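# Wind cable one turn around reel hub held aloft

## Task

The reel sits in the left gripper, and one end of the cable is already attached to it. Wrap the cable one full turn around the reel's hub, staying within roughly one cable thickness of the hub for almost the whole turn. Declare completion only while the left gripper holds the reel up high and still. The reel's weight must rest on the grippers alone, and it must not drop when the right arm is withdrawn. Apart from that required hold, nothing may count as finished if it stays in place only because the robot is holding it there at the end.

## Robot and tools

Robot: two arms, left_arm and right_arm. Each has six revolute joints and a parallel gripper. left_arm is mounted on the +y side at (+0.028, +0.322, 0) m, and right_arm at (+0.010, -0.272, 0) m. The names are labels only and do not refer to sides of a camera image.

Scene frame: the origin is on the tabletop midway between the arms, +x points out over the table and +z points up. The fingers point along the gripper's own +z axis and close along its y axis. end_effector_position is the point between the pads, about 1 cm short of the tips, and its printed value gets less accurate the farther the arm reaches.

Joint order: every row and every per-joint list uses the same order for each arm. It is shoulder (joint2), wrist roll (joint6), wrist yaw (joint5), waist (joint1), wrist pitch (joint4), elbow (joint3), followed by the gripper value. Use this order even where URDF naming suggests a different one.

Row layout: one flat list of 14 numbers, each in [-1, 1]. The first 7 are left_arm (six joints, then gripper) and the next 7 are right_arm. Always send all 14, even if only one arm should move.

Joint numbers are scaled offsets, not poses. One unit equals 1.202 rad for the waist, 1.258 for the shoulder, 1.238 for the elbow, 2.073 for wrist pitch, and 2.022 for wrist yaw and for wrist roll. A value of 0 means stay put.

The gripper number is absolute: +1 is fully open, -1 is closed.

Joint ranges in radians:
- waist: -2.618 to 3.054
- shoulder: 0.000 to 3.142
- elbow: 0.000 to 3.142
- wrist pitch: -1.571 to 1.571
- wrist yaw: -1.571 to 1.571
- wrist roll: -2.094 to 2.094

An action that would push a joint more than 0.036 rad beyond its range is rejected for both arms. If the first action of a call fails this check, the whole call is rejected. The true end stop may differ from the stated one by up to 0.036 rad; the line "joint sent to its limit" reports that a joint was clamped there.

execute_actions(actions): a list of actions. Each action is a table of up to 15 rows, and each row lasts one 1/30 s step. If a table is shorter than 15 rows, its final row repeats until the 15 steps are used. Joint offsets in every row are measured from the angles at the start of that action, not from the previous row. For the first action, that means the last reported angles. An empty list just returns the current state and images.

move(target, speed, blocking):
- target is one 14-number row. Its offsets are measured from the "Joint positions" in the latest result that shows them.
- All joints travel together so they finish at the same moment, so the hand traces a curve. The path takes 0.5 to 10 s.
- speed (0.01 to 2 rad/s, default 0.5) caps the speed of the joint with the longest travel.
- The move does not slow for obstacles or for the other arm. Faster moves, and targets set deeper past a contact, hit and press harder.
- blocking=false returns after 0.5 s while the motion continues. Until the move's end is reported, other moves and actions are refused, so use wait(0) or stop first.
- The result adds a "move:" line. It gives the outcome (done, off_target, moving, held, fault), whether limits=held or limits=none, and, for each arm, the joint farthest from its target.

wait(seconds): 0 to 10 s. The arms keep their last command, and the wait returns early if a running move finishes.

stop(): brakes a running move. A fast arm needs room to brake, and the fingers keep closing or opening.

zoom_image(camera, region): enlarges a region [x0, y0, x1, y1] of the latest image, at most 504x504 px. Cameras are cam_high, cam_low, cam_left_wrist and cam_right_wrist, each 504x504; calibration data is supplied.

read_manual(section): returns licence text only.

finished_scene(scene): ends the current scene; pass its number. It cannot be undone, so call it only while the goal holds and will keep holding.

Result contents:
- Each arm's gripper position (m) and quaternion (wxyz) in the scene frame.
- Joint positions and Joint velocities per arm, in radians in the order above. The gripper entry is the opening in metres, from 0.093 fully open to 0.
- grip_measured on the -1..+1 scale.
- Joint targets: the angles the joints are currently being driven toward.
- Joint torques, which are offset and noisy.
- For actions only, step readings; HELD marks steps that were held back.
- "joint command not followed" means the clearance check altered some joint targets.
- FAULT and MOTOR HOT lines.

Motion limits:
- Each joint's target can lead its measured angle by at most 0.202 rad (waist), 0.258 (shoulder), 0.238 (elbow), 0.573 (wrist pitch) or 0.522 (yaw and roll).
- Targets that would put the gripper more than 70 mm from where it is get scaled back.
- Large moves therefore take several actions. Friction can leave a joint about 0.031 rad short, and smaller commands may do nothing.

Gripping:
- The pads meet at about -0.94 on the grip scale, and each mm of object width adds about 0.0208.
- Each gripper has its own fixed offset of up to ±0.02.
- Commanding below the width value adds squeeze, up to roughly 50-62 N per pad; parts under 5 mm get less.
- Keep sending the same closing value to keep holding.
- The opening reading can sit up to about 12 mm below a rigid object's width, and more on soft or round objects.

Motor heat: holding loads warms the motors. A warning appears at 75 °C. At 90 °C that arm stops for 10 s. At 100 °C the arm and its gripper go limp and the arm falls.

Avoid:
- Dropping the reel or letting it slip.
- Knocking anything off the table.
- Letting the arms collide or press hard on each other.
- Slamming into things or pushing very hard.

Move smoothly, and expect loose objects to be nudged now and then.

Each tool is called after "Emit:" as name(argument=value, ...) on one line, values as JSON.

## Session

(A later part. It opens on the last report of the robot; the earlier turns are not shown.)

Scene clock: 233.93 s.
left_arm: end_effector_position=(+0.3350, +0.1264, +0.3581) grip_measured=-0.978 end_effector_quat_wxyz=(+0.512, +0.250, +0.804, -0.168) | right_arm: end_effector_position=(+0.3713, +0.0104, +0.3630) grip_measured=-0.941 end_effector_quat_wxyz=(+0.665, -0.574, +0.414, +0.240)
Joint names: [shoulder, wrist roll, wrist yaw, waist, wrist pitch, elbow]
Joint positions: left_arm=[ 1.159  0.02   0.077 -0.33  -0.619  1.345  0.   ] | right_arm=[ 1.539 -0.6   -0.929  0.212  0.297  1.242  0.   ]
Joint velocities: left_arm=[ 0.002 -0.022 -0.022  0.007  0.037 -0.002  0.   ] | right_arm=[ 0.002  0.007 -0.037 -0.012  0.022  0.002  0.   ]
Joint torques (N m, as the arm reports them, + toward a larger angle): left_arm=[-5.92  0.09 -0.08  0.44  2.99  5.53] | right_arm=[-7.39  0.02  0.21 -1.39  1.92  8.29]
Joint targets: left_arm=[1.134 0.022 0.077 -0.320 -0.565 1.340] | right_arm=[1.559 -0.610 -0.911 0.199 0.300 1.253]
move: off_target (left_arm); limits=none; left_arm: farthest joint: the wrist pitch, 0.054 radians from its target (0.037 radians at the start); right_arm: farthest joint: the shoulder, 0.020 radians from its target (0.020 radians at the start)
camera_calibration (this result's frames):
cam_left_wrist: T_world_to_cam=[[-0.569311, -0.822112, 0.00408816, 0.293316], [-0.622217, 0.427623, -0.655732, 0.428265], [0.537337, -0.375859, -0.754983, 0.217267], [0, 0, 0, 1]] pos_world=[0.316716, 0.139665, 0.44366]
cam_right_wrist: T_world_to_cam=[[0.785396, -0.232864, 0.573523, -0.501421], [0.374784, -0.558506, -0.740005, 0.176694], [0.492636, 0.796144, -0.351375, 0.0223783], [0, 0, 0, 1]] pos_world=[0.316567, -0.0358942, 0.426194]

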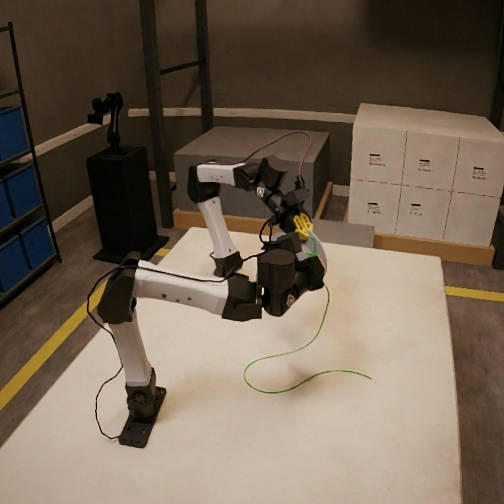

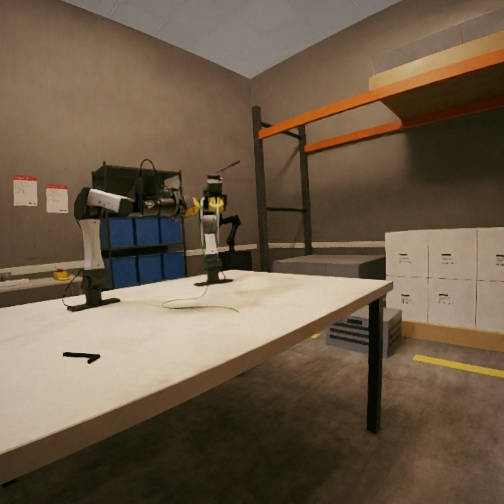

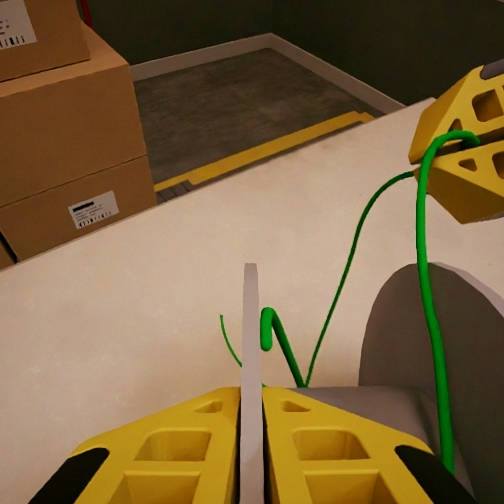

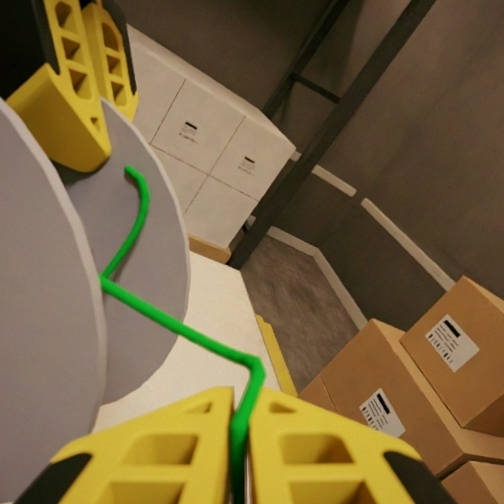

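Emit:
move(target=[-0.02,0.001,0.0,0.008,0.026,-0.004,-1, 0.184,-0.178,0.004,0.022,0.075,0.058,-0.95], speed=0.25)

Emit:
zoom_image(camera="cam_low", region=[160,160,260,260])

Scene clock: 252.17 s.
left_arm: end_effector_position=(+0.3345, +0.1268, +0.3568) grip_measured=-0.978 end_effector_quat_wxyz=(+0.510, +0.250, +0.806, -0.167) | right_arm: end_effector_position=(+0.4123, +0.0372, +0.3213) grip_measured=-0.941 end_effector_quat_wxyz=(+0.696, -0.640, +0.300, +0.128)
Joint names: [shoulder, wrist roll, wrist yaw, waist, wrist pitch, elbow]
Joint positions: left_arm=[ 1.159  0.02   0.076 -0.33  -0.625  1.345  0.   ] | right_arm=[ 1.751 -0.949 -0.929  0.233  0.451  1.303  0.   ]
Joint velocities: left_arm=[-0.002 -0.051 -0.007 -0.012  0.022 -0.007  0.   ] | right_arm=[ 0.007 -0.051 -0.066 -0.002  0.022 -0.012 -0.001]
Joint torques (N m, as the arm reports them, + toward a larger angle): left_arm=[-5.94  0.08 -0.07  0.43  3.05  5.55] | right_arm=[-9.71  0.01  0.09  0.3   1.89  8.35]
Joint targets: left_arm=[1.134 0.022 0.077 -0.320 -0.565 1.340] | right_arm=[1.770 -0.960 -0.921 0.239 0.452 1.314]
move: off_target (left_arm); limits=none; left_arm: farthest joint: the wrist pitch, 0.060 radians from its target (0.054 radians at the start); right_arm: farthest joint: the shoulder, 0.019 radians from its target (0.232 radians at the start)
camera_calibration (this result's frames):
cam_left_wrist: T_world_to_cam=[[-0.569005, -0.822323, 0.00436678, 0.293166], [-0.625746, 0.429526, -0.651114, 0.426207], [0.53355, -0.373219, -0.758968, 0.219017], [0, 0, 0, 1]] pos_world=[0.316654, 0.139751, 0.442456]
cam_right_wrist: T_world_to_cam=[[0.550356, -0.154215, 0.820565, -0.488833], [0.602996, -0.606358, -0.518389, -0.0180675], [0.577499, 0.780095, -0.240721, -0.103674], [0, 0, 0, 1]] pos_world=[0.339799, -0.00546478, 0.366796]

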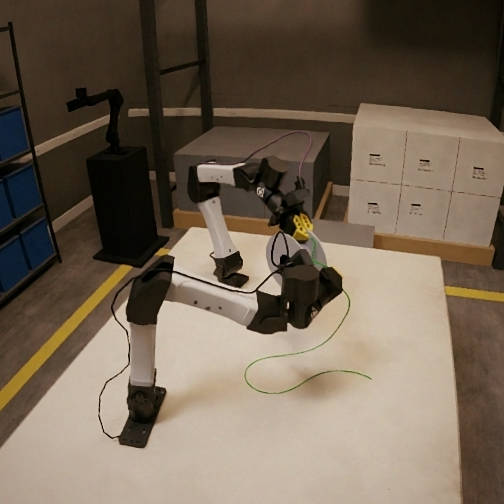

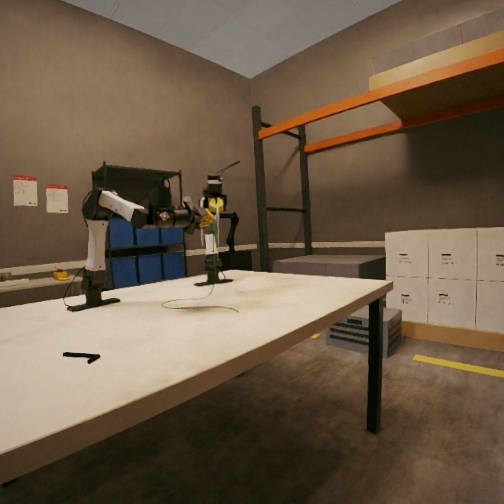

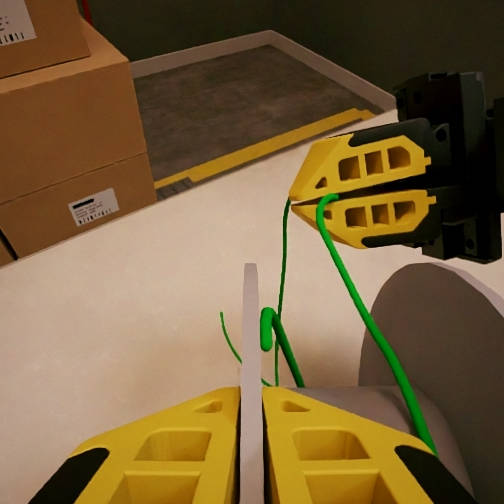

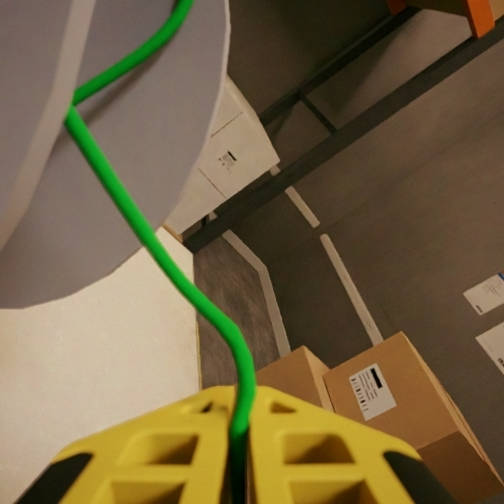

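Region (160, 160, 260, 260) of cam_low's 504x504 image, scaled by 5.040, with more detail than that image has.

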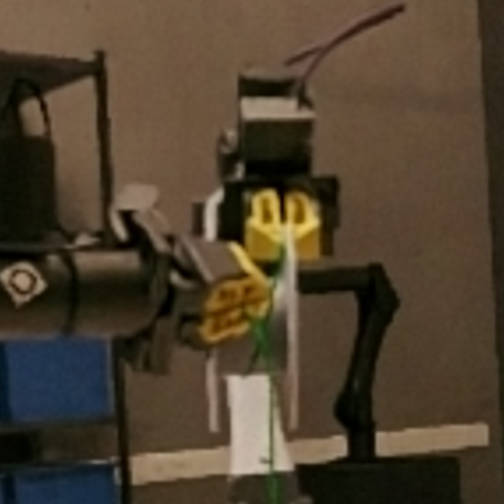

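Emit:
move(target=[-0.04,0.001,0.0,0.008,0.062,0.10,-1, -0.035,0.1,0.004,-0.03,0.02,-0.075,-0.82], speed=0.15)

Emit:
zoom_image(camera="cam_low", region=[160,150,260,250])

Scene clock: 275.50 s.
left_arm: end_effector_position=(+0.3295, +0.1297, +0.4170) grip_measured=-0.978 end_effector_quat_wxyz=(+0.577, +0.240, +0.759, -0.183) | right_arm: end_effector_position=(+0.4093, +0.0227, +0.3147) grip_measured=-0.823 end_effector_quat_wxyz=(+0.684, -0.603, +0.367, +0.185)
Joint names: [shoulder, wrist roll, wrist yaw, waist, wrist pitch, elbow]
Joint positions: left_arm=[ 1.131  0.02   0.076 -0.33  -0.569  1.429  0.   ] | right_arm=[ 1.715 -0.755 -0.929  0.208  0.491  1.23   0.006]
Joint velocities: left_arm=[-0.007 -0.007  0.037  0.002 -0.051  0.002  0.   ] | right_arm=[ 0.007 -0.022  0.095 -0.002 -0.037 -0.017 -0.   ]
Joint torques (N m, as the arm reports them, + toward a larger angle): left_arm=[-5.08  0.09 -0.09  0.39  3.26  8.21] | right_arm=[-11.93   0.16   0.11  -1.08   1.93   5.95]
Joint targets: left_arm=[1.109 0.022 0.076 -0.320 -0.496 1.468] | right_arm=[1.707 -0.747 -0.921 0.197 0.492 1.210]
move: off_target (left_arm); limits=none; left_arm: farthest joint: the wrist pitch, 0.072 radians from its target (0.128 radians at the start); right_arm: farthest joint: the elbow, 0.020 radians from its target (0.092 radians at the start)
camera_calibration (this result's frames):
cam_left_wrist: T_world_to_cam=[[-0.568759, -0.822468, -0.00774336, 0.297476], [-0.522415, 0.368504, -0.768952, 0.484072], [0.635292, -0.433303, -0.639259, 0.192854], [0, 0, 0, 1]] pos_world=[0.29956, 0.149846, 0.497815]
cam_right_wrist: T_world_to_cam=[[0.685811, -0.210358, 0.696716, -0.499162], [0.480143, -0.588643, -0.650355, 0.0629571], [0.546925, 0.780544, -0.302696, -0.0602708], [0, 0, 0, 1]] pos_world=[0.345066, -0.0208993, 0.370475]

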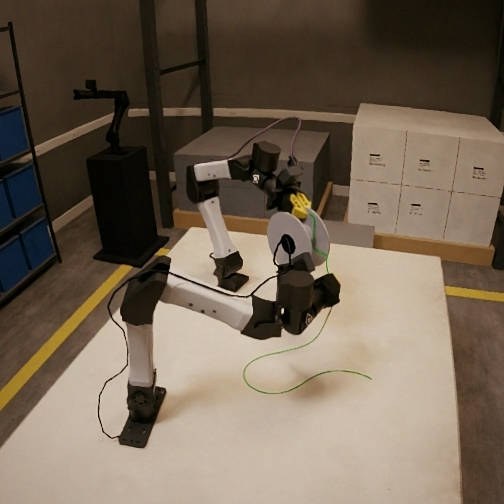

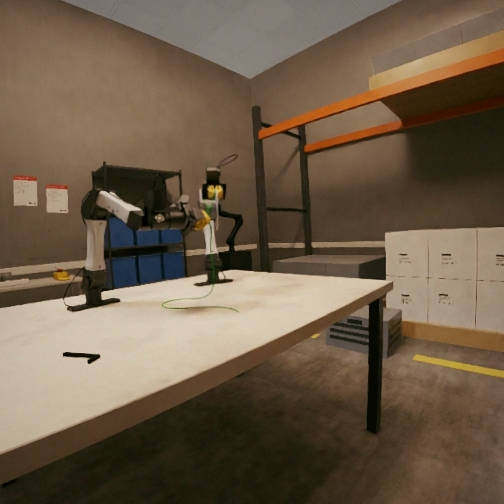

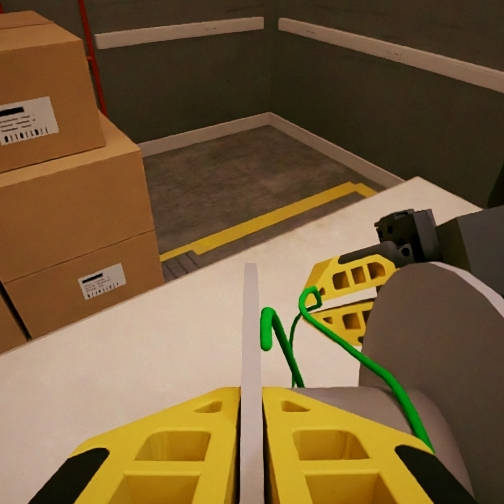

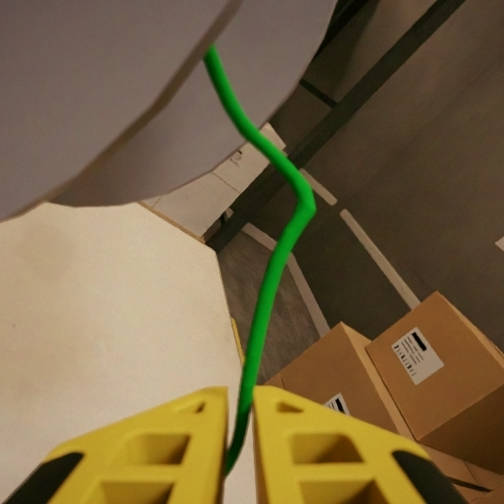

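Region (160, 150, 260, 250) of cam_low's 504x504 image, scaled by 5.040, with more detail than that image has.

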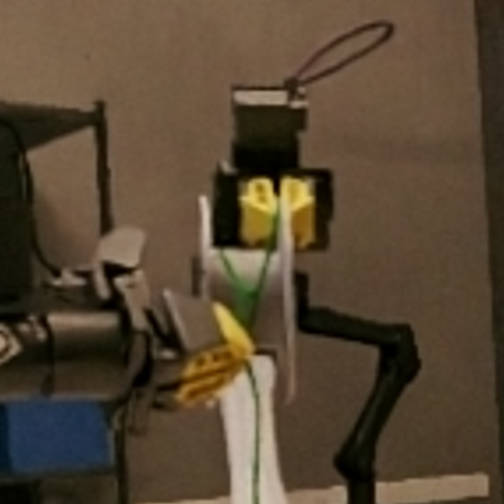

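Emit:
move(target=[-0.045,0.001,0.0,0.008,0.082,0.148,-1, 0.072,0.15,0.004,0.03,0.0,0.069,-0.82], speed=0.18)

Emit:
zoom_image(camera="cam_low", region=[155,130,265,240])

Emit:
zoom_image(camera="cam_high", region=[220,130,400,310])

Scene clock: 286.30 s.
left_arm: end_effector_position=(+0.3063, +0.1434, +0.5154) grip_measured=-0.978 end_effector_quat_wxyz=(+0.678, +0.219, +0.671, -0.206) | right_arm: end_effector_position=(+0.4187, +0.0400, +0.3140) grip_measured=-0.823 end_effector_quat_wxyz=(+0.648, -0.548, +0.442, +0.291)
Joint names: [shoulder, wrist roll, wrist yaw, waist, wrist pitch, elbow]
Joint positions: left_arm=[ 1.094  0.02   0.076 -0.33  -0.476  1.574  0.   ] | right_arm=[ 1.785 -0.459 -0.929  0.234  0.493  1.306  0.006]
Joint velocities: left_arm=[ 0.007  0.007 -0.037  0.017 -0.007 -0.027  0.   ] | right_arm=[-0.012 -0.022 -0.037 -0.007 -0.066  0.002  0.   ]
Joint torques (N m, as the arm reports them, + toward a larger angle): left_arm=[-3.62  0.09 -0.09  0.42  3.31  7.56] | right_arm=[-10.08   0.16   0.11   0.83   1.89   8.18]
Joint targets: left_arm=[1.074 0.022 0.076 -0.320 -0.399 1.612] | right_arm=[1.806 -0.451 -0.921 0.244 0.491 1.316]
move: off_target (left_arm); limits=none; left_arm: farthest joint: the wrist pitch, 0.077 radians from its target (0.170 radians at the start); right_arm: farthest joint: the shoulder, 0.020 radians from its target (0.090 radians at the start)
camera_calibration (this result's frames):
cam_left_wrist: T_world_to_cam=[[-0.564643, -0.824899, -0.0268481, 0.305245], [-0.322268, 0.250307, -0.912957, 0.572417], [0.759817, -0.506842, -0.407172, 0.129199], [0, 0, 0, 1]] pos_world=[0.258658, 0.174, 0.583393]
cam_right_wrist: T_world_to_cam=[[0.854108, -0.236485, 0.463222, -0.49762], [0.292286, -0.518444, -0.803607, 0.192124], [0.430196, 0.82176, -0.373686, -0.00955654], [0, 0, 0, 1]] pos_world=[0.372977, -0.0102211, 0.38133]

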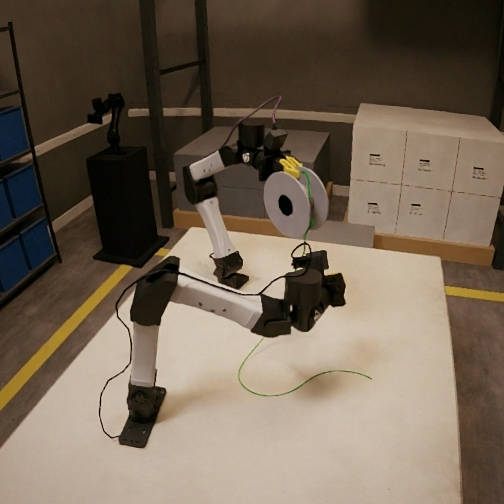

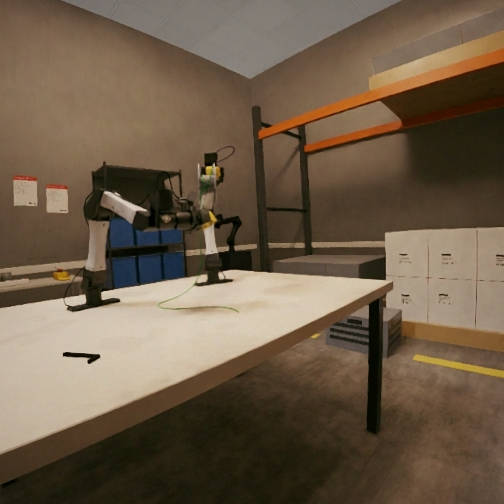

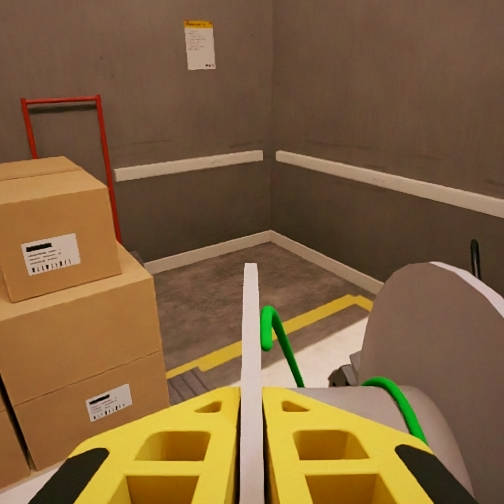

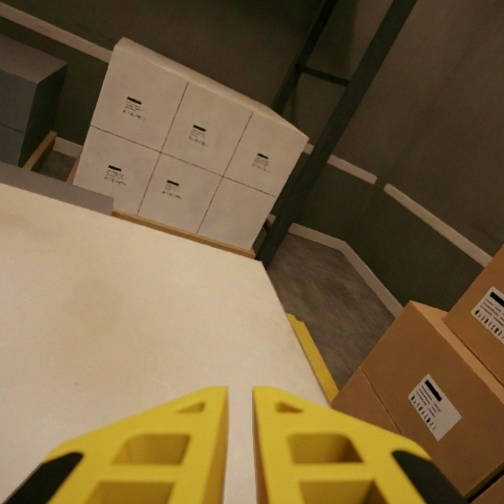

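Region (155, 130, 265, 240) of cam_low's 504x504 image, scaled by 4.582, with more detail than that image has.

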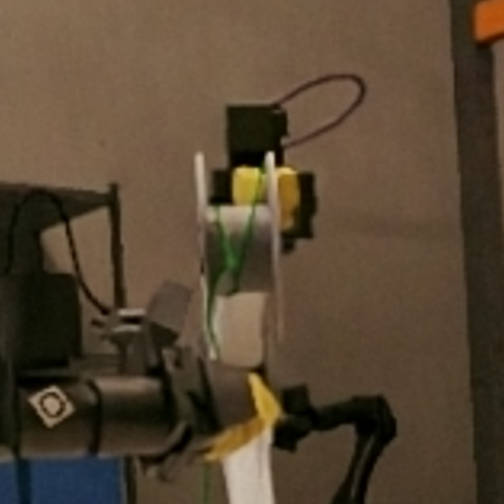

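Region (220, 130, 400, 310) of cam_high's 504x504 image, scaled by 2.800, with more detail than that image has.

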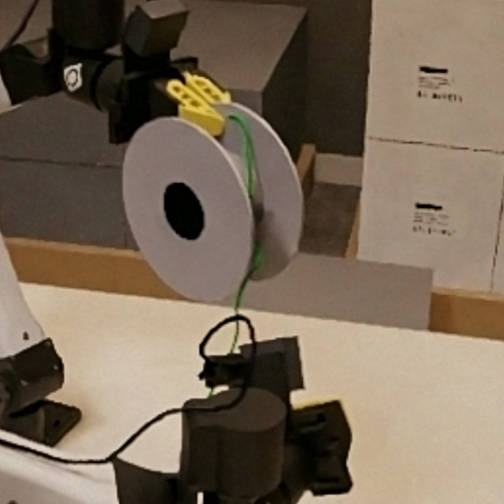

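Emit:
move(target=[-0.016,0.001,0.0,0.008,0.037,0.031,-1, -0.566,0.232,0.464,0.225,0.052,-0.678,-0.82], speed=0.7)

Emit:
zoom_image(camera="cam_low", region=[140,130,270,260])

Scene clock: 297.37 s.
left_arm: end_effector_position=(+0.3063, +0.1434, +0.5144) grip_measured=-0.978 end_effector_quat_wxyz=(+0.677, +0.219, +0.672, -0.205) | right_arm: end_effector_position=(+0.3092, -0.0457, +0.2589) grip_measured=-0.823 end_effector_quat_wxyz=(+0.671, -0.225, +0.669, +0.226)
Joint names: [shoulder, wrist roll, wrist yaw, waist, wrist pitch, elbow]
Joint positions: left_arm=[ 1.094  0.02   0.076 -0.33  -0.48   1.574  0.   ] | right_arm=[ 1.085  0.001 -0.003  0.493  0.603  0.485  0.006]
Joint velocities: left_arm=[-0.017 -0.037 -0.022  0.007 -0.066  0.007  0.   ] | right_arm=[-0.007  0.007 -0.022 -0.012 -0.007 -0.012  0.   ]
Joint torques (N m, as the arm reports them, + toward a larger angle): left_arm=[-3.7   0.08 -0.09  0.41  3.34  7.57] | right_arm=[-5.08  0.12  0.23  0.93  2.28  6.24]
Joint targets: left_arm=[1.074 0.022 0.076 -0.320 -0.400 1.612] | right_arm=[1.073 0.010 0.010 0.504 0.601 0.466]
move: off_target (left_arm); limits=none; left_arm: farthest joint: the wrist pitch, 0.081 radians from its target (0.077 radians at the start); right_arm: farthest joint: the elbow, 0.018 radians from its target (0.839 radians at the start)
camera_calibration (this result's frames):
cam_left_wrist: T_world_to_cam=[[-0.564739, -0.824842, -0.0265678, 0.305095], [-0.325564, 0.252253, -0.91125, 0.571343], [0.758339, -0.505969, -0.410996, 0.131078], [0, 0, 0, 1]] pos_world=[0.258906, 0.173854, 0.582615]
cam_right_wrist: T_world_to_cam=[[0.597126, -0.802082, 0.0102699, -0.227934], [-0.340376, -0.264951, -0.902189, 0.368144], [0.72635, 0.535225, -0.431218, -0.00248055], [0, 0, 0, 1]] pos_world=[0.263214, -0.0839544, 0.333406]

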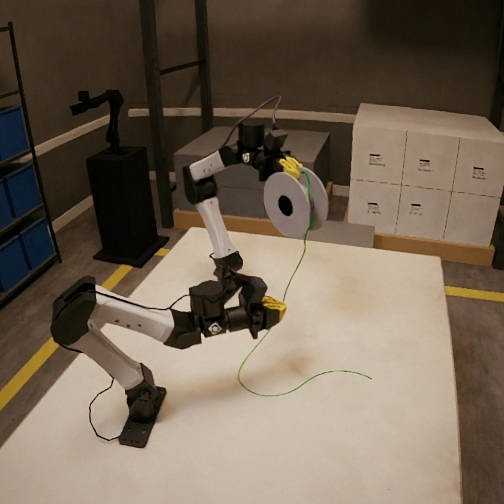

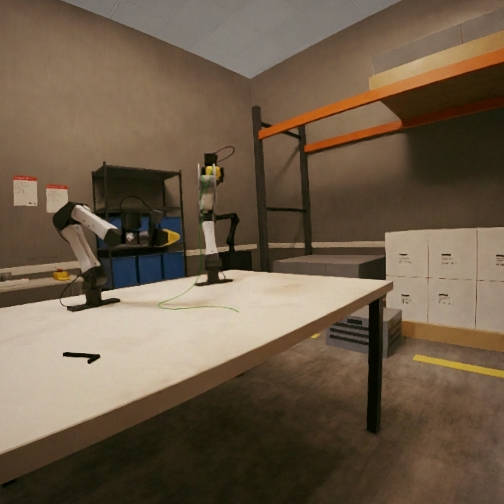

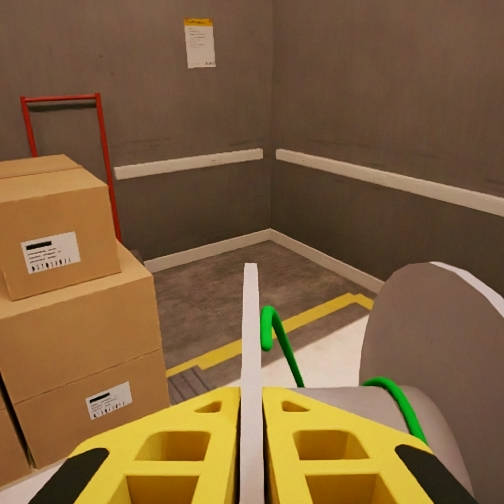

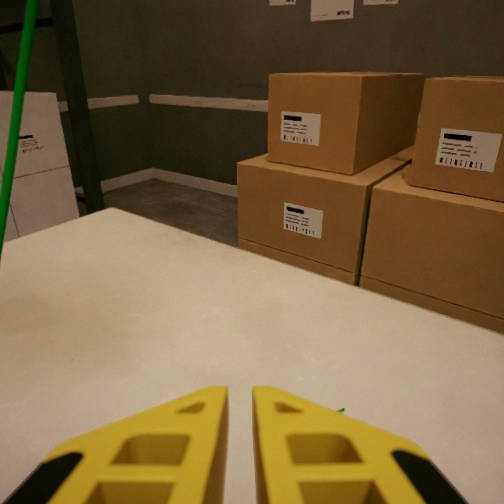

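Region (140, 130, 270, 260) of cam_low's 504x504 image, scaled by 3.877, with more detail than that image has.

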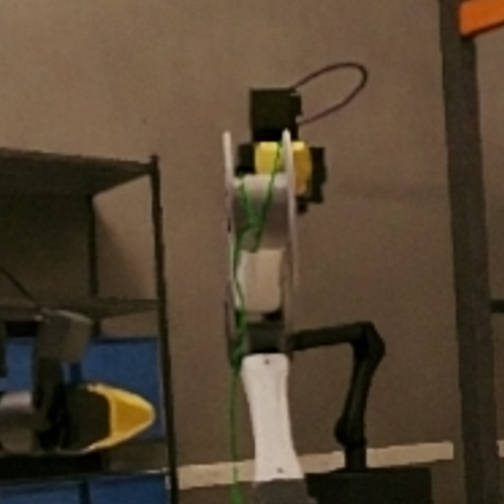

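Emit:
move(target=[-0.016,0.001,0.0,0.008,0.039,0.031,-1, 0.357,0.0,0.0,0.185,0.058,0.258,0.8], speed=0.4)

Emit:
zoom_image(camera="cam_low", region=[140,130,270,260])

Scene clock: 312.47 s.
left_arm: end_effector_position=(+0.3063, +0.1434, +0.5145) grip_measured=-0.978 end_effector_quat_wxyz=(+0.677, +0.219, +0.672, -0.205) | right_arm: end_effector_position=(+0.3175, +0.0858, +0.2597) grip_measured=+0.797 end_effector_quat_wxyz=(+0.642, -0.295, +0.643, +0.296)
Joint names: [shoulder, wrist roll, wrist yaw, waist, wrist pitch, elbow]
Joint positions: left_arm=[ 1.094  0.02   0.076 -0.33  -0.48   1.574  0.   ] | right_arm=[ 1.518  0.002 -0.003  0.707  0.725  0.793  0.083]
Joint velocities: left_arm=[-0.007  0.022 -0.037 -0.002  0.022  0.007  0.   ] | right_arm=[-0.007  0.022  0.007 -0.012 -0.066  0.002  0.   ]
Joint torques (N m, as the arm reports them, + toward a larger angle): left_arm=[-3.76  0.08 -0.09  0.46  3.34  7.61] | right_arm=[-7.02  0.05  0.02  0.75  2.27  7.94]
Joint targets: left_arm=[1.074 0.022 0.076 -0.320 -0.399 1.612] | right_arm=[1.534 0.001 -0.003 0.716 0.723 0.804]
move: off_target (left_arm); limits=none; left_arm: farthest joint: the wrist pitch, 0.081 radians from its target (0.081 radians at the start); right_arm: farthest joint: the shoulder, 0.016 radians from its target (0.449 radians at the start)
camera_calibration (this result's frames):
cam_left_wrist: T_world_to_cam=[[-0.564731, -0.824847, -0.0265933, 0.305109], [-0.325265, 0.252076, -0.911406, 0.571441], [0.758474, -0.506049, -0.410648, 0.130908], [0, 0, 0, 1]] pos_world=[0.258884, 0.173867, 0.582686]
cam_right_wrist: T_world_to_cam=[[0.753621, -0.657234, 0.00990463, -0.189412], [-0.278526, -0.332949, -0.900871, 0.39237], [0.595381, 0.676157, -0.433974, -0.0483127], [0, 0, 0, 1]] pos_world=[0.280794, 0.0388185, 0.334385]

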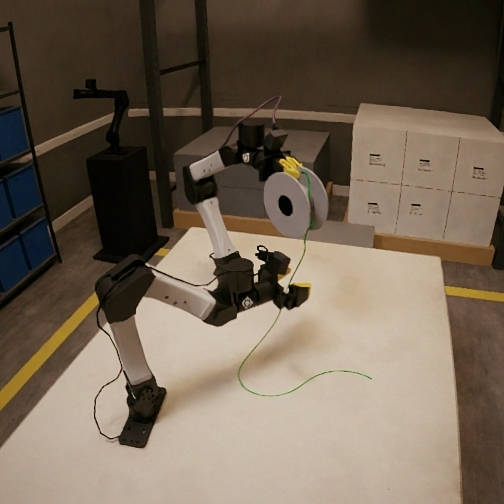

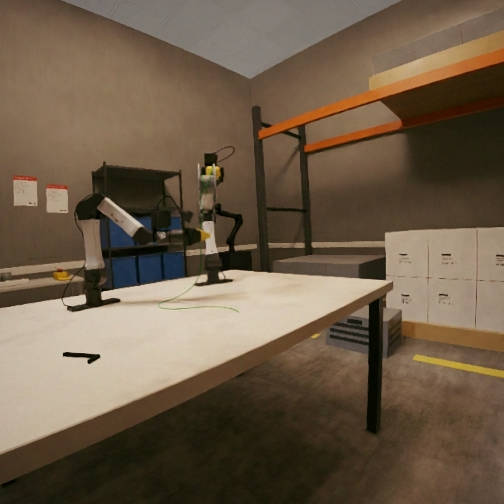

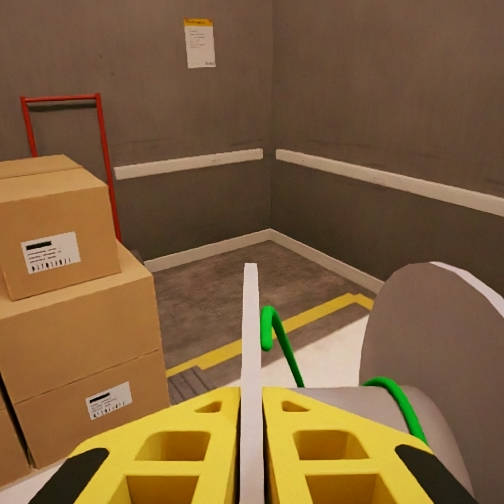

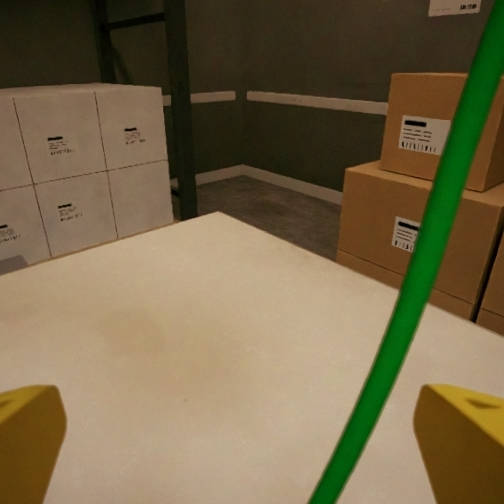

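Region (140, 130, 270, 260) of cam_low's 504x504 image, scaled by 3.877, with more detail than that image has.

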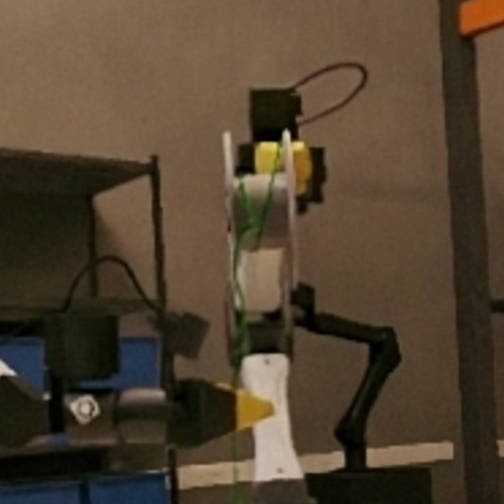

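Emit:
execute_actions(actions=[[[-0.016,0.001,0.0,0.008,0.039,0.031,-1, -0.014,0.03,0,0,0,-0.018,0.6],[-0.016,0.001,0.0,0.008,0.039,0.031,-1, -0.022,0.05,0,0,0,-0.028,0.5],[-0.016,0.001,0.0,0.008,0.039,0.031,-1, -0.03,0.07,0,0,0,-0.038,0.4],[-0.016,0.001,0.0,0.008,0.039,0.031,-1, -0.036,0.085,0,0,0,-0.046,0.3],[-0.016,0.001,0.0,0.008,0.039,0.031,-1, -0.042,0.1,0,0,0,-0.052,0.2]],[[-0.016,0.001,0.0,0.008,0.039,0.031,-1, -0.005,0.004,0,0,0,-0.012,-0.95]],[[-0.016,0.001,0.0,0.008,0.039,0.031,-1, -0.005,0.004,0,0,0,-0.012,-0.95]]])

Emit:
zoom_image(camera="cam_low", region=[140,130,270,260])

Scene clock: 322.33 s.
left_arm: end_effector_position=(+0.3063, +0.1434, +0.5149) grip_measured=-0.978 end_effector_quat_wxyz=(+0.677, +0.219, +0.672, -0.206) | right_arm: end_effector_position=(+0.3097, +0.0769, +0.2610) grip_measured=-0.940 end_effector_quat_wxyz=(+0.615, -0.234, +0.664, +0.355)
Joint names: [shoulder, wrist roll, wrist yaw, waist, wrist pitch, elbow]
Joint positions: left_arm=[ 1.094  0.02   0.076 -0.33  -0.478  1.574  0.   ] | right_arm=[ 1.472  0.185 -0.003  0.707  0.73   0.749  0.   ]
Joint velocities: left_arm=[0.017 0.022 0.066 0.007 0.007 0.012 0.   ] | right_arm=[ 0.002 -0.007  0.007 -0.017 -0.007 -0.007 -0.001]
Joint torques (N m, as the arm reports them, + toward a larger angle): left_arm=[-3.72  0.09 -0.09  0.41  3.33  7.57] | right_arm=[-8.74  0.11  0.04 -0.19  2.25  6.24]
Joint targets: left_arm=[1.074 0.022 0.076 -0.320 -0.398 1.612] | right_arm=[1.466 0.193 -0.003 0.707 0.729 0.735]
Step readings (joint positions; steps 1 to 15: 1st action; 16 to 30: 2nd action; 31 to 45: 3rd action):
0: left_arm=[1.094 0.020 0.076 -0.330 -0.480 1.574] | right_arm=[1.518 0.002 -0.003 0.707 0.725 0.793]
1: left_arm=[1.094 0.020 0.076 -0.330 -0.480 1.574] | right_arm=[1.517 0.010 -0.003 0.707 0.725 0.793]
2: left_arm=[1.094 0.020 0.076 -0.330 -0.480 1.574] | right_arm=[1.514 0.025 -0.003 0.707 0.726 0.790]
4: left_arm=[1.094 0.020 0.076 -0.330 -0.480 1.574] | right_arm=[1.497 0.069 -0.003 0.707 0.727 0.774]
8: left_arm=[1.094 0.020 0.076 -0.330 -0.480 1.574] | right_arm=[1.473 0.143 -0.003 0.707 0.727 0.750]
15: left_arm=[1.094 0.020 0.076 -0.330 -0.480 1.574] | right_arm=[1.472 0.184 -0.003 0.707 0.727 0.749]
16: left_arm=[1.094 0.020 0.076 -0.330 -0.480 1.574] | right_arm=[1.472 0.185 -0.003 0.707 0.728 0.749]
17: left_arm=[1.094 0.020 0.076 -0.330 -0.480 1.574] | right_arm=[1.472 0.185 -0.003 0.707 0.728 0.749]
19: left_arm=[1.094 0.020 0.076 -0.330 -0.480 1.574] | right_arm=[1.472 0.185 -0.003 0.707 0.728 0.749]
23: left_arm=[1.094 0.020 0.076 -0.330 -0.479 1.574] | right_arm=[1.472 0.185 -0.003 0.707 0.729 0.749]
30: left_arm=[1.094 0.020 0.076 -0.330 -0.479 1.574] | right_arm=[1.472 0.185 -0.003 0.707 0.729 0.749]
31: left_arm=[1.094 0.020 0.076 -0.330 -0.479 1.574] | right_arm=[1.472 0.185 -0.003 0.707 0.729 0.749]
32: left_arm=[1.094 0.020 0.076 -0.330 -0.479 1.574] | right_arm=[1.472 0.185 -0.003 0.707 0.729 0.749]
34: left_arm=[1.094 0.020 0.076 -0.330 -0.479 1.574] | right_arm=[1.472 0.185 -0.003 0.707 0.730 0.749]
38: left_arm=[1.094 0.020 0.076 -0.330 -0.479 1.574] | right_arm=[1.472 0.185 -0.003 0.707 0.730 0.749]
45: Joint positions above
camera_calibration (this result's frames):
cam_left_wrist: T_world_to_cam=[[-0.564696, -0.824867, -0.0266953, 0.305164], [-0.324067, 0.251369, -0.912028, 0.571832], [0.759012, -0.506367, -0.409259, 0.130225], [0, 0, 0, 1]] pos_world=[0.258794, 0.17392, 0.582969]
cam_right_wrist: T_world_to_cam=[[0.743112, -0.646485, -0.172746, -0.139387], [-0.398967, -0.220785, -0.889988, 0.4143], [0.537224, 0.730281, -0.421994, -0.0263378], [0, 0, 0, 1]] pos_world=[0.283021, 0.020594, 0.33353]

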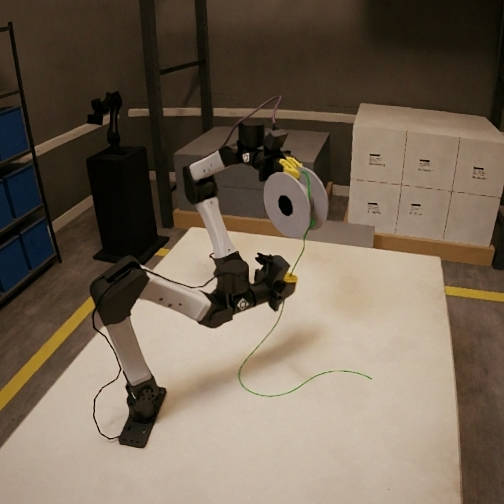

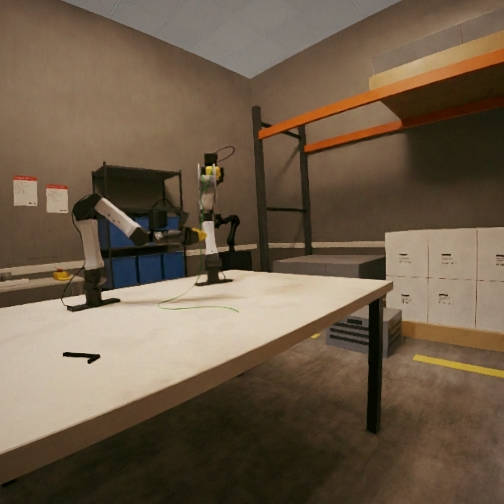

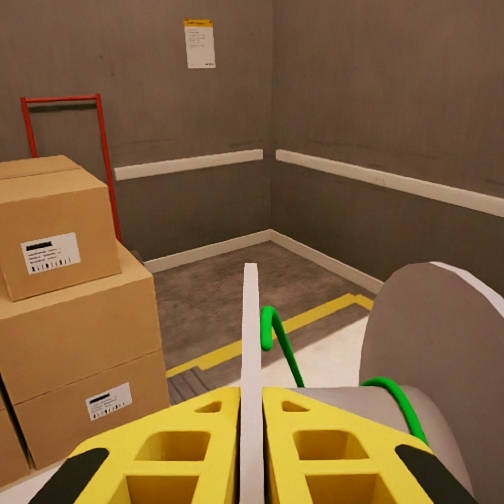

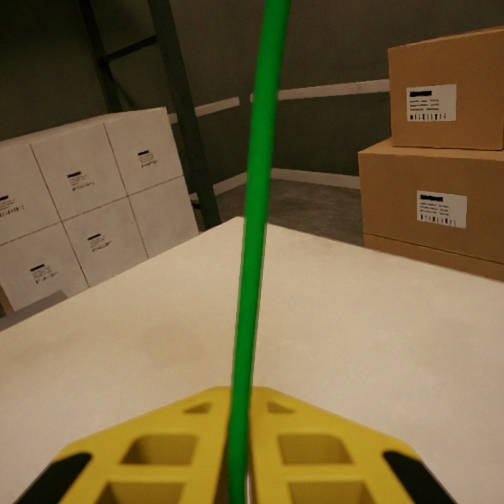

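Region (140, 130, 270, 260) of cam_low's 504x504 image, scaled by 3.877, with more detail than that image has.

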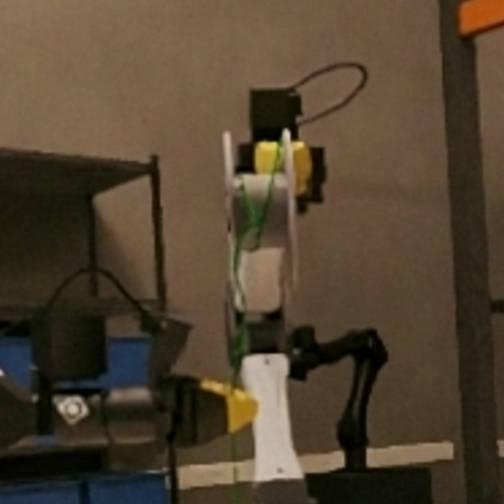

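Emit:
move(target=[-0.016,0.001,0.0,0.008,0.039,0.031,-1, -0.072,0.403,0.0,0.236,-0.165,0.191,-0.95], speed=0.45)

Emit:
zoom_image(camera="cam_low", region=[160,140,260,240])

Emit:
zoom_image(camera="cam_high", region=[200,130,360,290])

Scene clock: 338.73 s.
left_arm: end_effector_position=(+0.3060, +0.1431, +0.5064) grip_measured=-0.978 end_effector_quat_wxyz=(+0.665, +0.225, +0.683, -0.202) | right_arm: end_effector_position=(+0.2135, +0.1428, +0.3421) grip_measured=-0.940 end_effector_quat_wxyz=(+0.361, -0.038, +0.693, +0.623)
Joint names: [shoulder, wrist roll, wrist yaw, waist, wrist pitch, elbow]
Joint positions: left_arm=[ 1.094  0.026  0.079 -0.33  -0.514  1.574  0.   ] | right_arm=[1.383 0.99  0.021 0.97  0.436 0.984 0.   ]
Joint velocities: left_arm=[-0.007  0.007 -0.037 -0.012 -0.007 -0.022  0.   ] | right_arm=[-0.007  0.007 -0.022  0.007 -0.051  0.002 -0.001]
Joint torques (N m, as the arm reports them, + toward a larger angle): left_arm=[-3.73  0.03 -0.12  0.41  3.77  7.56] | right_arm=[-7.79  0.11 -0.26  1.83  1.81  7.94]
Joint targets: left_arm=[1.074 0.022 0.076 -0.320 -0.398 1.612] | right_arm=[1.382 1.000 -0.003 0.991 0.388 0.986]
move: off_target (left_arm, right_arm); limits=none; left_arm: farthest joint: the wrist pitch, 0.116 radians from its target (0.081 radians at the start); right_arm: farthest joint: the wrist pitch, 0.048 radians from its target (0.342 radians at the start)
camera_calibration (this result's frames):
cam_left_wrist: T_world_to_cam=[[-0.567737, -0.822651, -0.0303444, 0.30694], [-0.347531, 0.272931, -0.897068, 0.560563], [0.746255, -0.498753, -0.44085, 0.145692], [0, 0, 0, 1]] pos_world=[0.26035, 0.172173, 0.576405]
cam_right_wrist: T_world_to_cam=[[0.507544, -0.232738, -0.829598, 0.204682], [-0.856398, -0.0303633, -0.515422, 0.405002], [0.0947689, 0.972065, -0.214727, 0.000437544], [0, 0, 0, 1]] pos_world=[0.242916, 0.0595092, 0.378644]

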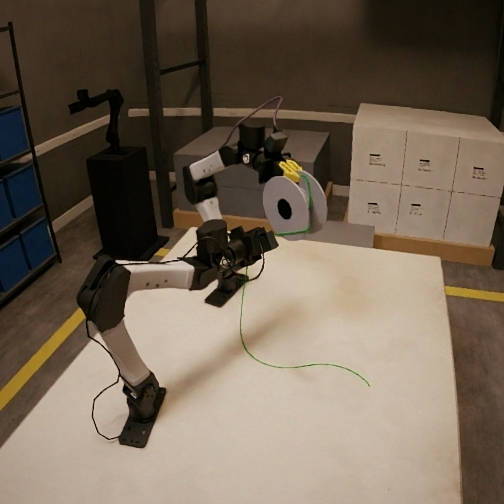

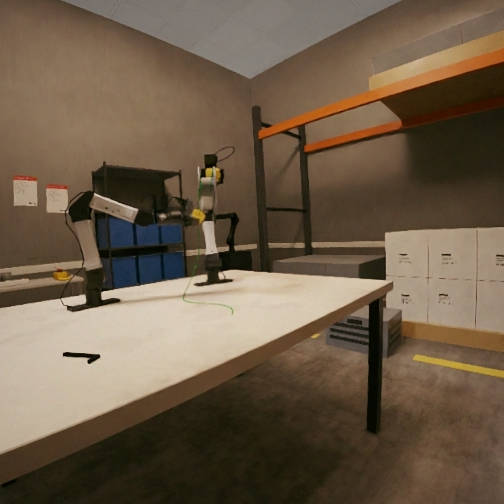

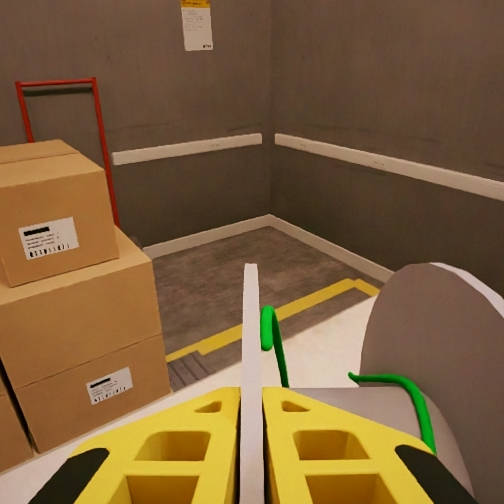

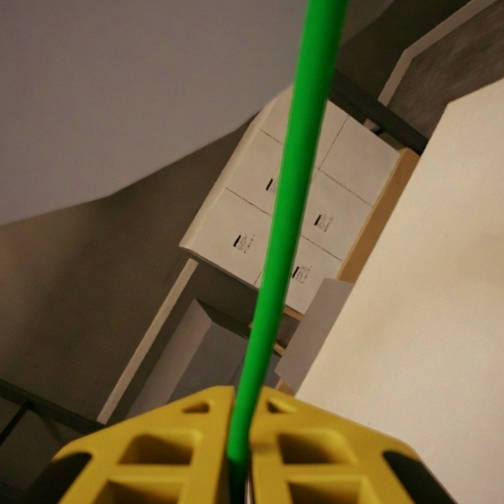

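Region (160, 140, 260, 240) of cam_low's 504x504 image, scaled by 5.040, with more detail than that image has.

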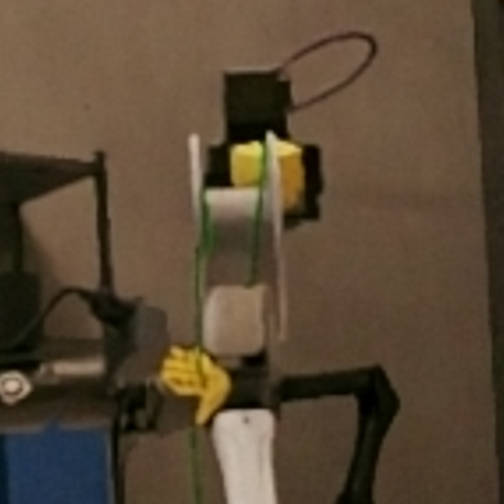

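Region (200, 130, 360, 290) of cam_high's 504x504 image, scaled by 3.150, with more detail than that image has.

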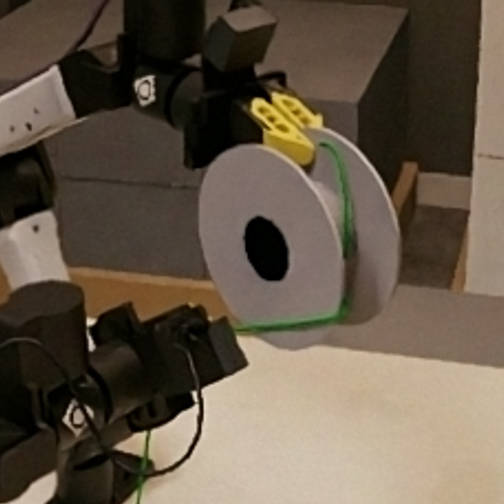

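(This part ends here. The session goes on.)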